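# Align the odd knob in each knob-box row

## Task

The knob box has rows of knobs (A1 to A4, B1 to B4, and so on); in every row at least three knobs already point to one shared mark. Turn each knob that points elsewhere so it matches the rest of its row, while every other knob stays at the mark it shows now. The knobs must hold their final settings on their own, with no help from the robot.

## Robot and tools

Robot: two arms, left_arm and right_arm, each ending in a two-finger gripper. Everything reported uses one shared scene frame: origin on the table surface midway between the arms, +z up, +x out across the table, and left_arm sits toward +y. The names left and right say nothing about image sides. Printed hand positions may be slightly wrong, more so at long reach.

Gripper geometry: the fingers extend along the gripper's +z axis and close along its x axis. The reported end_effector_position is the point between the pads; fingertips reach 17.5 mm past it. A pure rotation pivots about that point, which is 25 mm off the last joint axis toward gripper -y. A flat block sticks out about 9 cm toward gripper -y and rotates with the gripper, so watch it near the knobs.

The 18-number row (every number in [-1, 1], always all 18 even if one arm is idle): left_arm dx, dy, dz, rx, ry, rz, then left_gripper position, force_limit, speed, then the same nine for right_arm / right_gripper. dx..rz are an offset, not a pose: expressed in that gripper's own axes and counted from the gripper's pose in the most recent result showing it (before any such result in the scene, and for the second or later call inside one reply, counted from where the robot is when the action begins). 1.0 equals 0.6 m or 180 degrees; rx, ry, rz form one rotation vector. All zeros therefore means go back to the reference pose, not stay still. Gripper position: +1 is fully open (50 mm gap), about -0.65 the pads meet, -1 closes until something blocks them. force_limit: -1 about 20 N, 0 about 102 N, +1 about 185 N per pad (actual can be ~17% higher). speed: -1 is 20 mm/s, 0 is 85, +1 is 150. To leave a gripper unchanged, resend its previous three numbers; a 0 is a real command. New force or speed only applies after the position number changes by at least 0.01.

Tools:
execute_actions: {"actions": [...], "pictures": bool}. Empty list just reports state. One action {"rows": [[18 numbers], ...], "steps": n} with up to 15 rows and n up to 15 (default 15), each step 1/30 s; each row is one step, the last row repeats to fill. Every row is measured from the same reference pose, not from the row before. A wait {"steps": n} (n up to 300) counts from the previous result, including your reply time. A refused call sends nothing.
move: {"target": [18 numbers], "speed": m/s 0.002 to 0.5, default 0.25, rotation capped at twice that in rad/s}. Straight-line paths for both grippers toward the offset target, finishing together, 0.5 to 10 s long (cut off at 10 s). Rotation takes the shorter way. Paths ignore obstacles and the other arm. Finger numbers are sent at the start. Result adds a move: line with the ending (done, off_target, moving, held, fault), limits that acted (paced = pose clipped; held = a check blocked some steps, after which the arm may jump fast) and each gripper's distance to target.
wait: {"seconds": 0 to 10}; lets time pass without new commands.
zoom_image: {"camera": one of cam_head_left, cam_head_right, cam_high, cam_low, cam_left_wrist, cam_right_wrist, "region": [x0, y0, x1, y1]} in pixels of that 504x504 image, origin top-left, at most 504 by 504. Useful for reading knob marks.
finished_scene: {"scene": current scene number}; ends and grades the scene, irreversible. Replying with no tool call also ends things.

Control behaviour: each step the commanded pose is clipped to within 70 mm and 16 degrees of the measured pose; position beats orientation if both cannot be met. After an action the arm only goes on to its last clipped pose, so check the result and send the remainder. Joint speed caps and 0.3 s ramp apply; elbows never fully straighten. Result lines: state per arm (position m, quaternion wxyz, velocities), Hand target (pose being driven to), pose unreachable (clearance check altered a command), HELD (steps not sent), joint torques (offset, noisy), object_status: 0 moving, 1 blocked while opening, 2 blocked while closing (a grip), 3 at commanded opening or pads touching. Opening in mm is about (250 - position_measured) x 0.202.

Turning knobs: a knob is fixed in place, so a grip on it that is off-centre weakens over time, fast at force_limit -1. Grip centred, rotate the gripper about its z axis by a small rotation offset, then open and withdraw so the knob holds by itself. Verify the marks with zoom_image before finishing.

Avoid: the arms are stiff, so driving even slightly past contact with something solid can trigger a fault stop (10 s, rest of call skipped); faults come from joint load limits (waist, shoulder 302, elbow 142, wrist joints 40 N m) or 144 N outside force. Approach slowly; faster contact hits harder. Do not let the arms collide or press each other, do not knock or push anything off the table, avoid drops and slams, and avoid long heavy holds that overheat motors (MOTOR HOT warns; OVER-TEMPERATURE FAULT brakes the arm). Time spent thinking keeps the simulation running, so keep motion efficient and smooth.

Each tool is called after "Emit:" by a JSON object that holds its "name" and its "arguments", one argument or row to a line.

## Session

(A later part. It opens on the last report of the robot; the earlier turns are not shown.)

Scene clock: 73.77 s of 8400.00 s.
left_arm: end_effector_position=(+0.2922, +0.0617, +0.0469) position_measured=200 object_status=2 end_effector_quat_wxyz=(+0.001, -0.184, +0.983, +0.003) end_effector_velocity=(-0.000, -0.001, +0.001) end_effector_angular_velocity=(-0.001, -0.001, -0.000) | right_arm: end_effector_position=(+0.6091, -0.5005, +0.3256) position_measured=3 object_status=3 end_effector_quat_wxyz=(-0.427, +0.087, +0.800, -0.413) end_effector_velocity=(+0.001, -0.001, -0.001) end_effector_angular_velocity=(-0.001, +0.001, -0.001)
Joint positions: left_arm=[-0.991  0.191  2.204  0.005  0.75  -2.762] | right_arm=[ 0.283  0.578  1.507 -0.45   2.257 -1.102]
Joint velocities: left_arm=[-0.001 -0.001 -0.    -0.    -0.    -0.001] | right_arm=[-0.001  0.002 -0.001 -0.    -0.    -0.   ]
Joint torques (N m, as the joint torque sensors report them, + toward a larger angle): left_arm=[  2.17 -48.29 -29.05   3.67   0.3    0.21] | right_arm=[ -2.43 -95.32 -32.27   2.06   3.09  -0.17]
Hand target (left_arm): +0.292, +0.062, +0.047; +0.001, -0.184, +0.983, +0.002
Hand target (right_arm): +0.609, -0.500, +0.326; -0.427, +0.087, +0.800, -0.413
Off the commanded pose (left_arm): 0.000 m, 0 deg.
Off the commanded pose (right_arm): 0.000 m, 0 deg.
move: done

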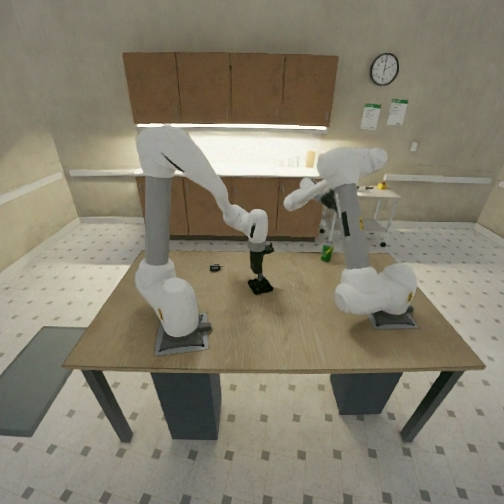

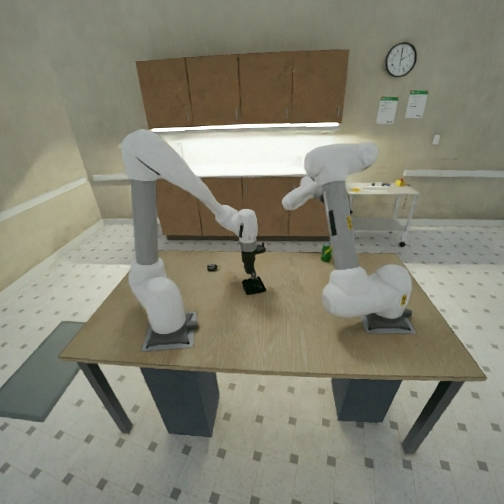

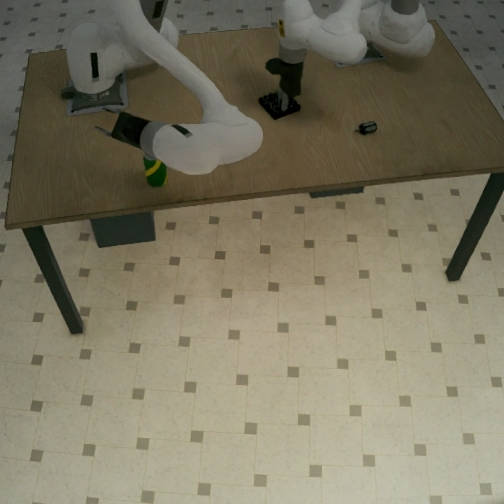

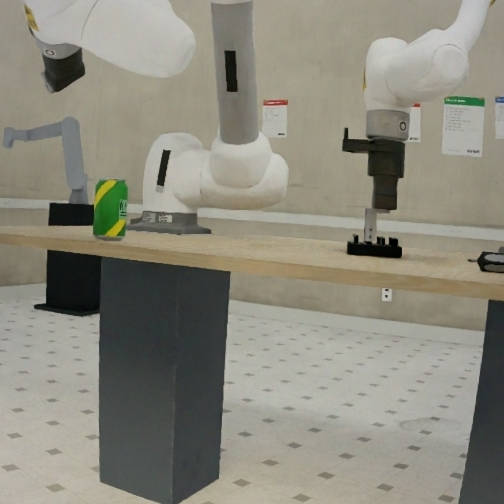

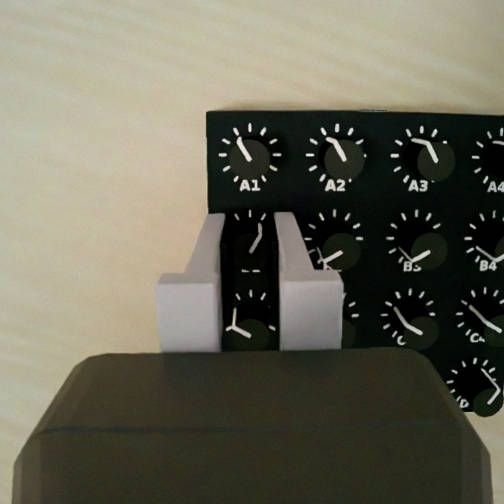

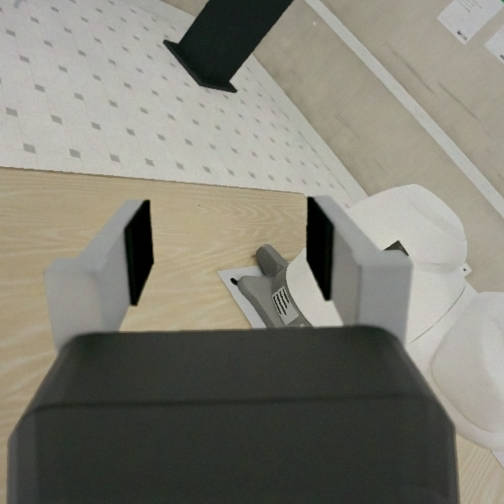

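Emit:
{"name": "move", "arguments": {
  "target": [0,0,0,0,0,-0.833,-1,-0.8,-0.5,0,0,0,0,0,0,1,0,0],
  "speed": 0.35
}}

Emit:
{"name": "move", "arguments": {
  "target": [0,0,0,0,0,0,-0.2,-0.8,-0.5,0,0,0,0,0,0,1,0,0]
}}

Emit:
{"name": "move", "arguments": {
  "target": [0,0,-0.25,0,0,0,-0.2,-0.8,-0.5,0,0,0,0,0,0,1,0,0],
  "speed": 0.15
}}

Scene clock: 81.20 s of 8400.00 s.
left_arm: end_effector_position=(+0.2925, +0.0618, +0.0470) position_measured=200 object_status=2 end_effector_quat_wxyz=(-0.003, +0.997, -0.077, -0.000) end_effector_velocity=(+0.000, -0.001, +0.000) end_effector_angular_velocity=(-0.000, -0.002, +0.002) | right_arm: end_effector_position=(+0.6091, -0.5005, +0.3256) position_measured=3 object_status=3 end_effector_quat_wxyz=(-0.427, +0.087, +0.800, -0.413) end_effector_velocity=(-0.000, +0.000, -0.000) end_effector_angular_velocity=(-0.001, +0.002, -0.001)
Joint positions: left_arm=[-1.045  0.241  2.137  0.005  0.768 -5.432] | right_arm=[ 0.283  0.578  1.507 -0.45   2.257 -1.102]
Joint velocities: left_arm=[-0.001  0.    -0.     0.002 -0.001 -0.005] | right_arm=[-0.     0.001 -0.     0.     0.002  0.   ]
Joint torques (N m, as the joint torque sensors report them, + toward a larger angle): left_arm=[  6.64 -54.2  -28.23   3.49   0.62   0.19] | right_arm=[ -2.47 -94.93 -32.74   1.87   3.2   -0.07]
Hand target (left_arm): +0.292, +0.062, +0.047; -0.003, +0.997, -0.077, -0.000
Hand target (right_arm): +0.609, -0.500, +0.326; -0.427, +0.087, +0.800, -0.413
Off the commanded pose (left_arm): 0.000 m, 0 deg.
Off the commanded pose (right_arm): 0.000 m, 0 deg.
After step 90, 0.27 s passed at rest.
move: done

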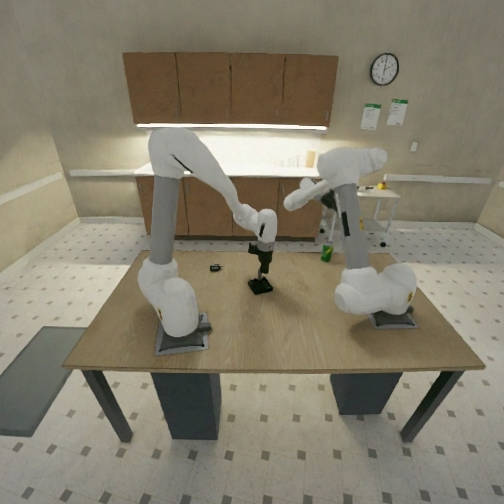

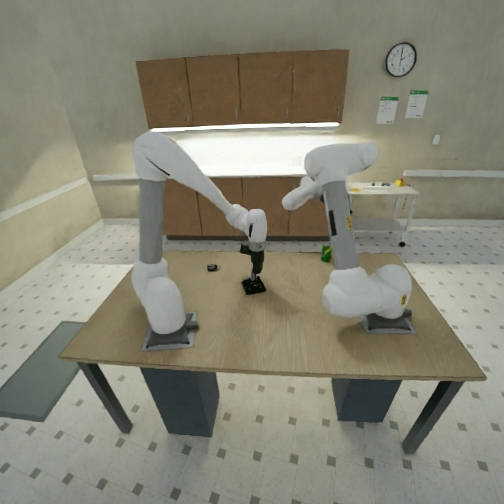

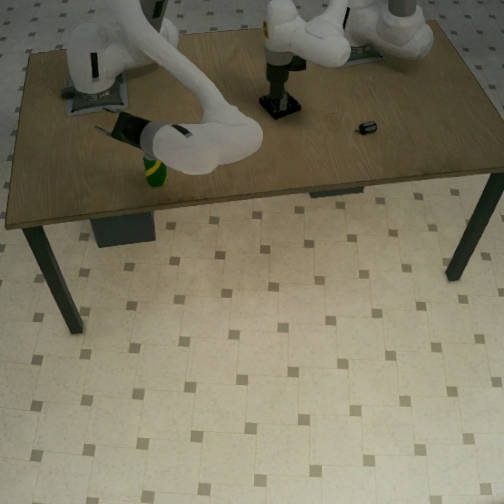

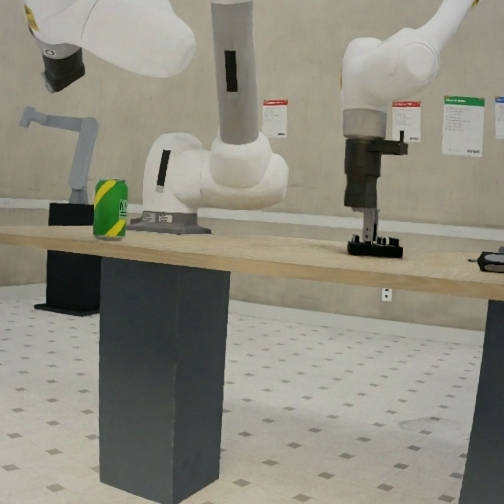

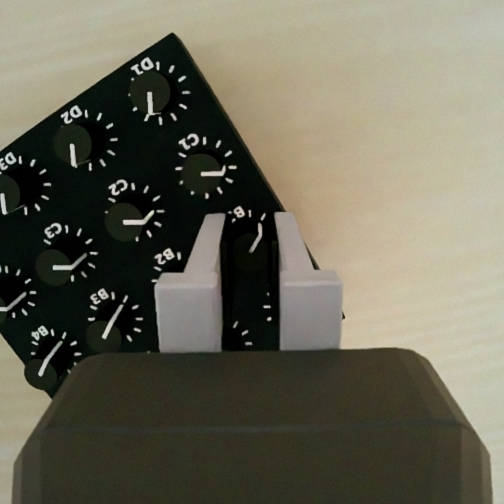

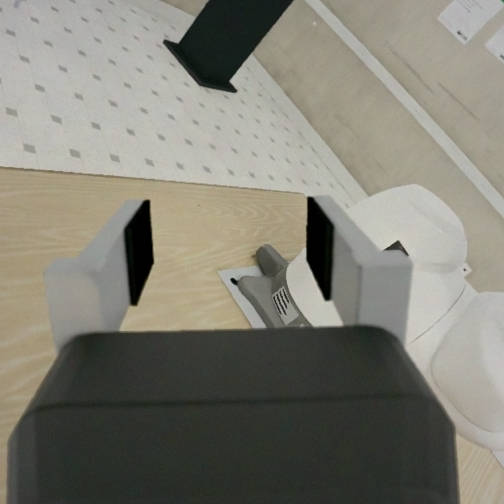

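Scene clock: 81.70 s of 8400.00 s.
left_arm: end_effector_position=(+0.2925, +0.0618, +0.0470) position_measured=182 object_status=3 end_effector_quat_wxyz=(-0.003, +0.997, -0.077, -0.000) end_effector_velocity=(+0.000, -0.001, +0.001) end_effector_angular_velocity=(-0.002, -0.001, +0.001) | right_arm: end_effector_position=(+0.6091, -0.5005, +0.3256) position_measured=3 object_status=3 end_effector_quat_wxyz=(-0.427, +0.087, +0.800, -0.413) end_effector_velocity=(+0.000, -0.000, +0.001) end_effector_angular_velocity=(+0.000, -0.002, +0.000)
Joint positions: left_arm=[-1.045  0.241  2.137  0.005  0.768 -5.432] | right_arm=[ 0.283  0.578  1.507 -0.45   2.257 -1.102]
Joint velocities: left_arm=[-0.    -0.    -0.001 -0.    -0.001 -0.001] | right_arm=[-0.    -0.001 -0.001 -0.    -0.    -0.   ]
Joint torques (N m, as the joint torque sensors report them, + toward a larger angle): left_arm=[  1.67 -54.27 -29.62   3.29   0.16   0.36] | right_arm=[ -1.45 -94.87 -33.73   2.07   3.19  -0.22]
Hand target (left_arm): +0.293, +0.062, +0.047; -0.003, +0.997, -0.077, -0.000
Hand target (right_arm): +0.609, -0.500, +0.326; -0.427, +0.087, +0.800, -0.413
Off the commanded pose (left_arm): 0.000 m, 0 deg.
Off the commanded pose (right_arm): 0.000 m, 0 deg.
move: done

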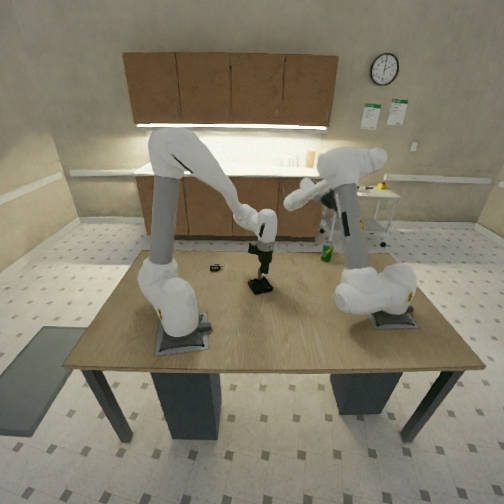

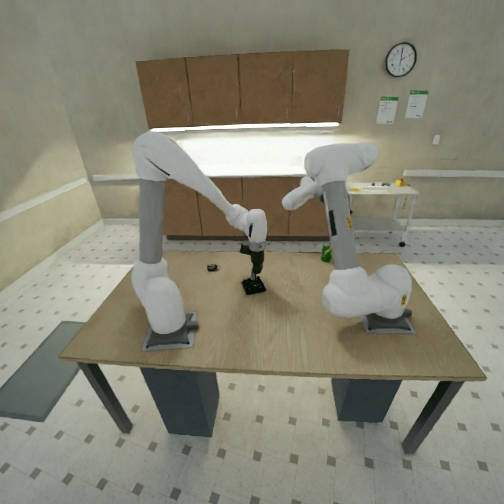

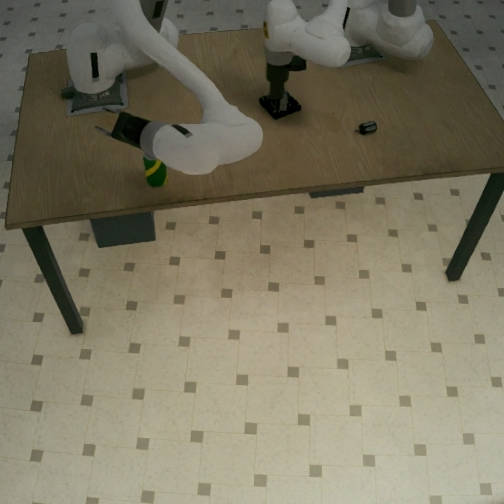

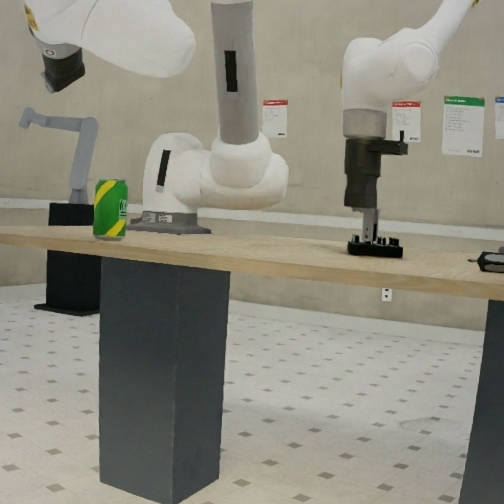

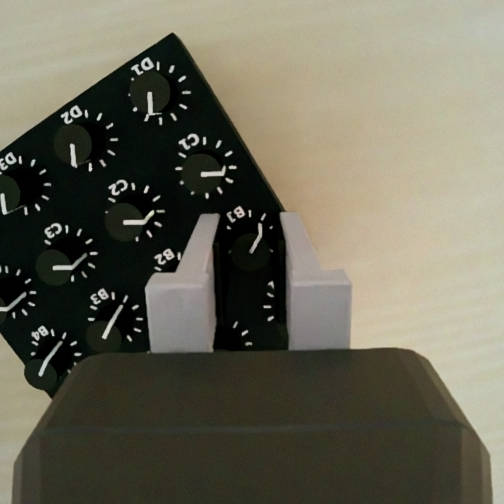

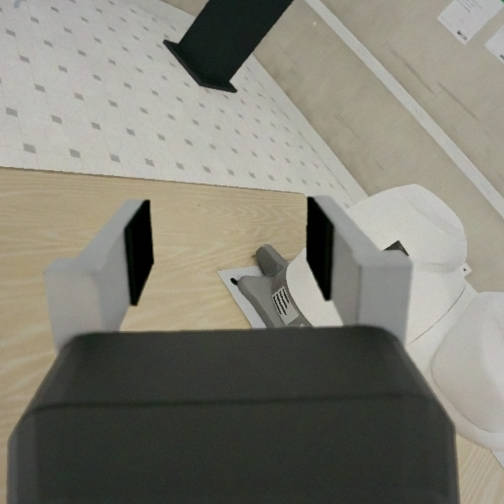

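Scene clock: 83.07 s of 8400.00 s.
left_arm: end_effector_position=(+0.2925, +0.0614, +0.1968) position_measured=182 object_status=3 end_effector_quat_wxyz=(-0.003, +0.997, -0.077, +0.000) end_effector_velocity=(+0.001, -0.000, +0.001) end_effector_angular_velocity=(-0.001, -0.001, +0.000) | right_arm: end_effector_position=(+0.6091, -0.5005, +0.3256) position_measured=3 object_status=3 end_effector_quat_wxyz=(-0.427, +0.087, +0.800, -0.413) end_effector_velocity=(-0.000, -0.001, +0.000) end_effector_angular_velocity=(+0.001, -0.000, -0.001)
Joint positions: left_arm=[-1.046  0.074  2.002  0.004  1.07  -5.432] | right_arm=[ 0.283  0.578  1.507 -0.45   2.257 -1.102]
Joint velocities: left_arm=[ 0.001 -0.001 -0.002  0.     0.001  0.001] | right_arm=[-0.001 -0.001  0.001  0.001 -0.    -0.   ]
Joint torques (N m, as the joint torque sensors report them, + toward a larger angle): left_arm=[  2.26 -44.92 -37.26   4.3    0.32   0.26] | right_arm=[ -2.55 -95.26 -32.59   2.06   3.1   -0.22]
Hand target (left_arm): +0.293, +0.061, +0.197; -0.003, +0.997, -0.077, +0.000
Hand target (right_arm): +0.609, -0.500, +0.326; -0.427, +0.087, +0.800, -0.413
Off the commanded pose (left_arm): 0.000 m, 0 deg.
Off the commanded pose (right_arm): 0.000 m, 0 deg.
move: done

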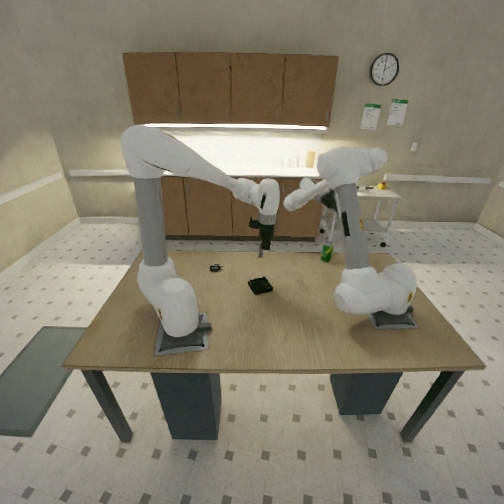

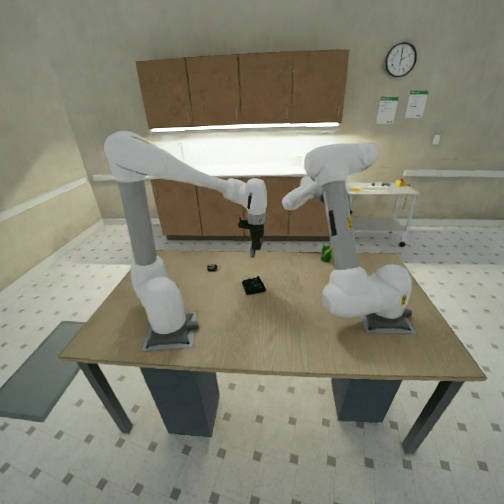

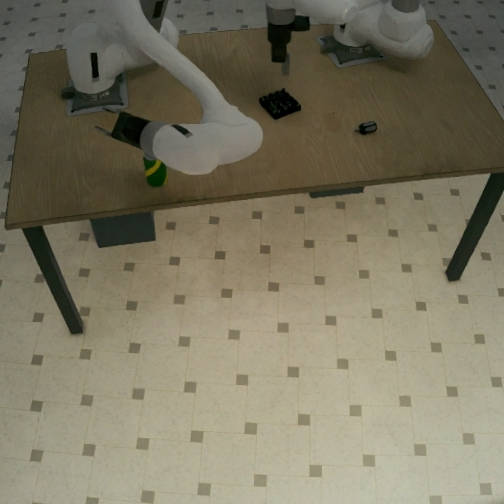

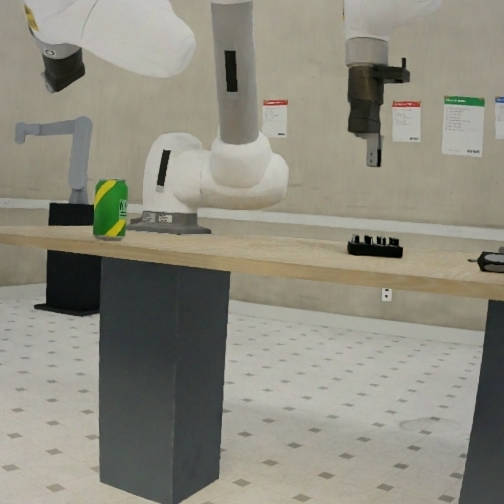

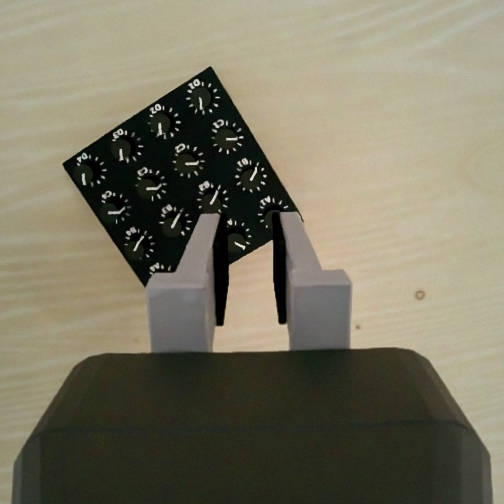

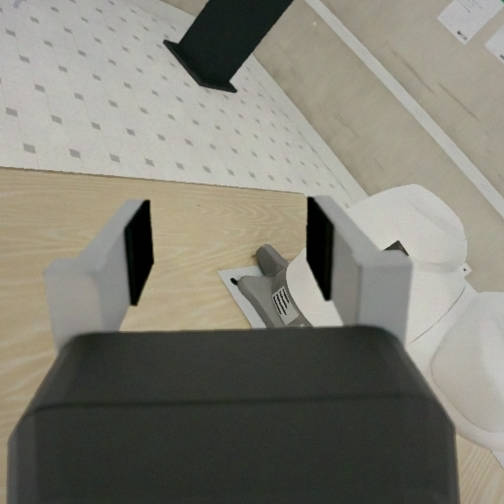

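Emit:
{"name": "zoom_image", "arguments": {
  "camera": "cam_left_wrist",
  "region": [60, 60, 310, 310]
}}

Region (60, 60, 310, 310) of cam_left_wrist's 504x504 image, scaled by 2.016, with more detail than that image has.

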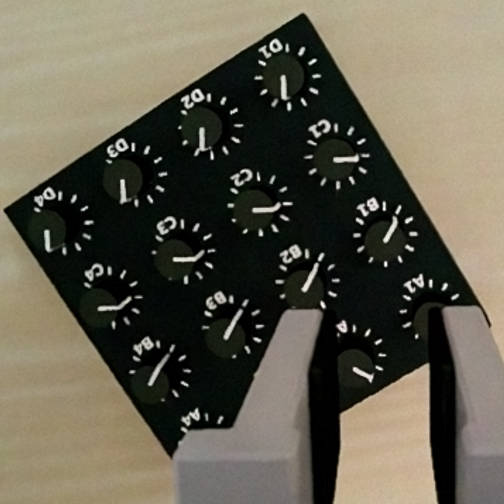

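Check A1 quickly.

Emit:
{"name": "move", "arguments": {
  "target": [-0.04,0.08,0,0,0,0,-0.2,-0.8,-0.5,0,0,0,0,0,0,1,0,0]
}}

Scene clock: 88.90 s of 8400.00 s.
left_arm: end_effector_position=(+0.2617, +0.0176, +0.1967) position_measured=182 object_status=3 end_effector_quat_wxyz=(-0.003, +0.997, -0.077, +0.000) end_effector_velocity=(-0.001, -0.000, -0.001) end_effector_angular_velocity=(+0.001, +0.001, -0.000) | right_arm: end_effector_position=(+0.6091, -0.5005, +0.3256) position_measured=3 object_status=3 end_effector_quat_wxyz=(-0.427, +0.087, +0.800, -0.413) end_effector_velocity=(-0.000, +0.001, +0.001) end_effector_angular_velocity=(-0.001, +0.001, +0.000)
Joint positions: left_arm=[-1.14   0.094  1.98   0.004  1.072 -5.526] | right_arm=[ 0.283  0.578  1.507 -0.45   2.257 -1.102]
Joint velocities: left_arm=[-0.001  0.001  0.    -0.     0.    -0.001] | right_arm=[ 0.001 -0.001 -0.    -0.     0.002 -0.   ]
Joint torques (N m, as the joint torque sensors report them, + toward a larger angle): left_arm=[  3.18 -48.46 -37.11   4.7    0.31   0.62] | right_arm=[ -1.55 -94.94 -33.51   2.04   3.09  -0.25]
Hand target (left_arm): +0.262, +0.018, +0.197; -0.003, +0.997, -0.077, +0.000
Hand target (right_arm): +0.609, -0.500, +0.326; -0.427, +0.087, +0.800, -0.413
Off the commanded pose (left_arm): 0.000 m, 0 deg.
Off the commanded pose (right_arm): 0.000 m, 0 deg.
After step 90, 2.07 s passed at rest.
move: done

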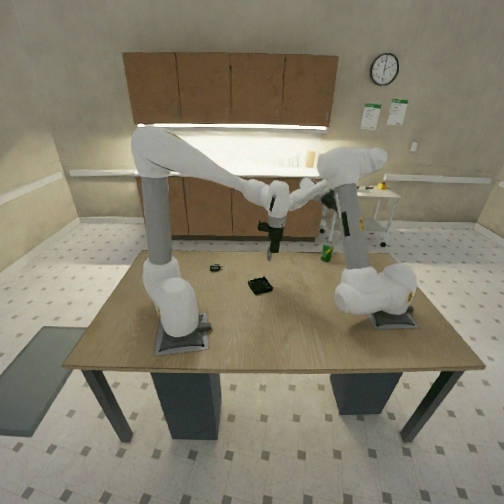

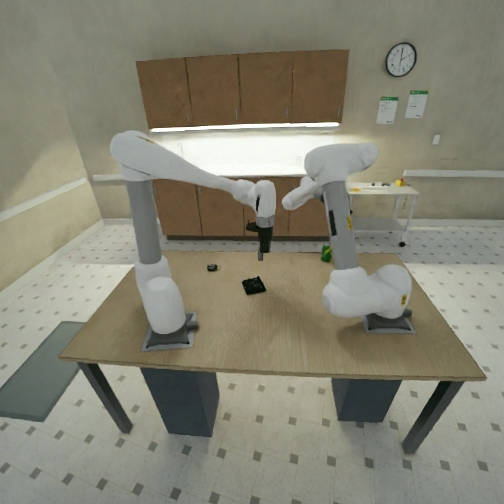

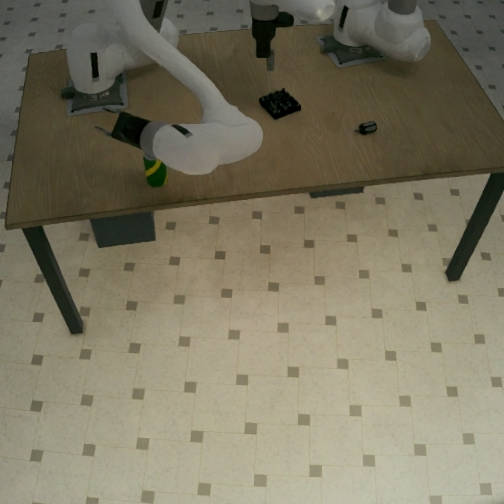

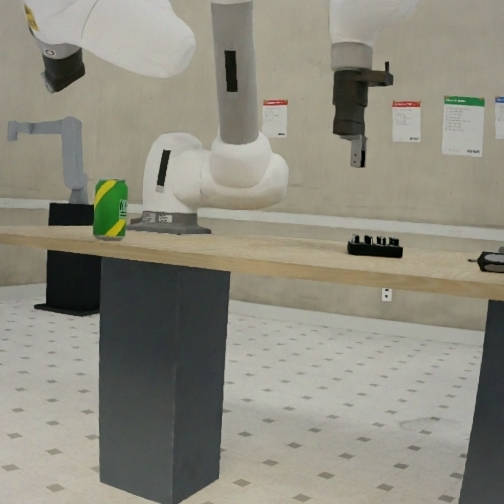

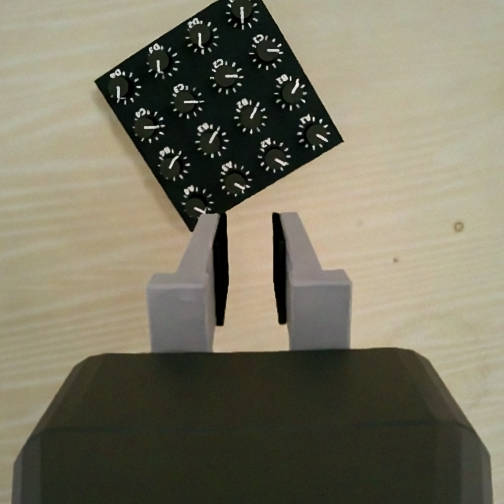

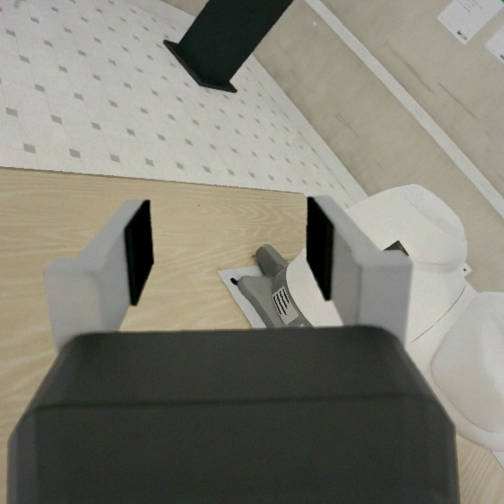

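Emit:
{"name": "finished_scene", "arguments": {
  "scene": 1
}}

The scene is finished: the task was done.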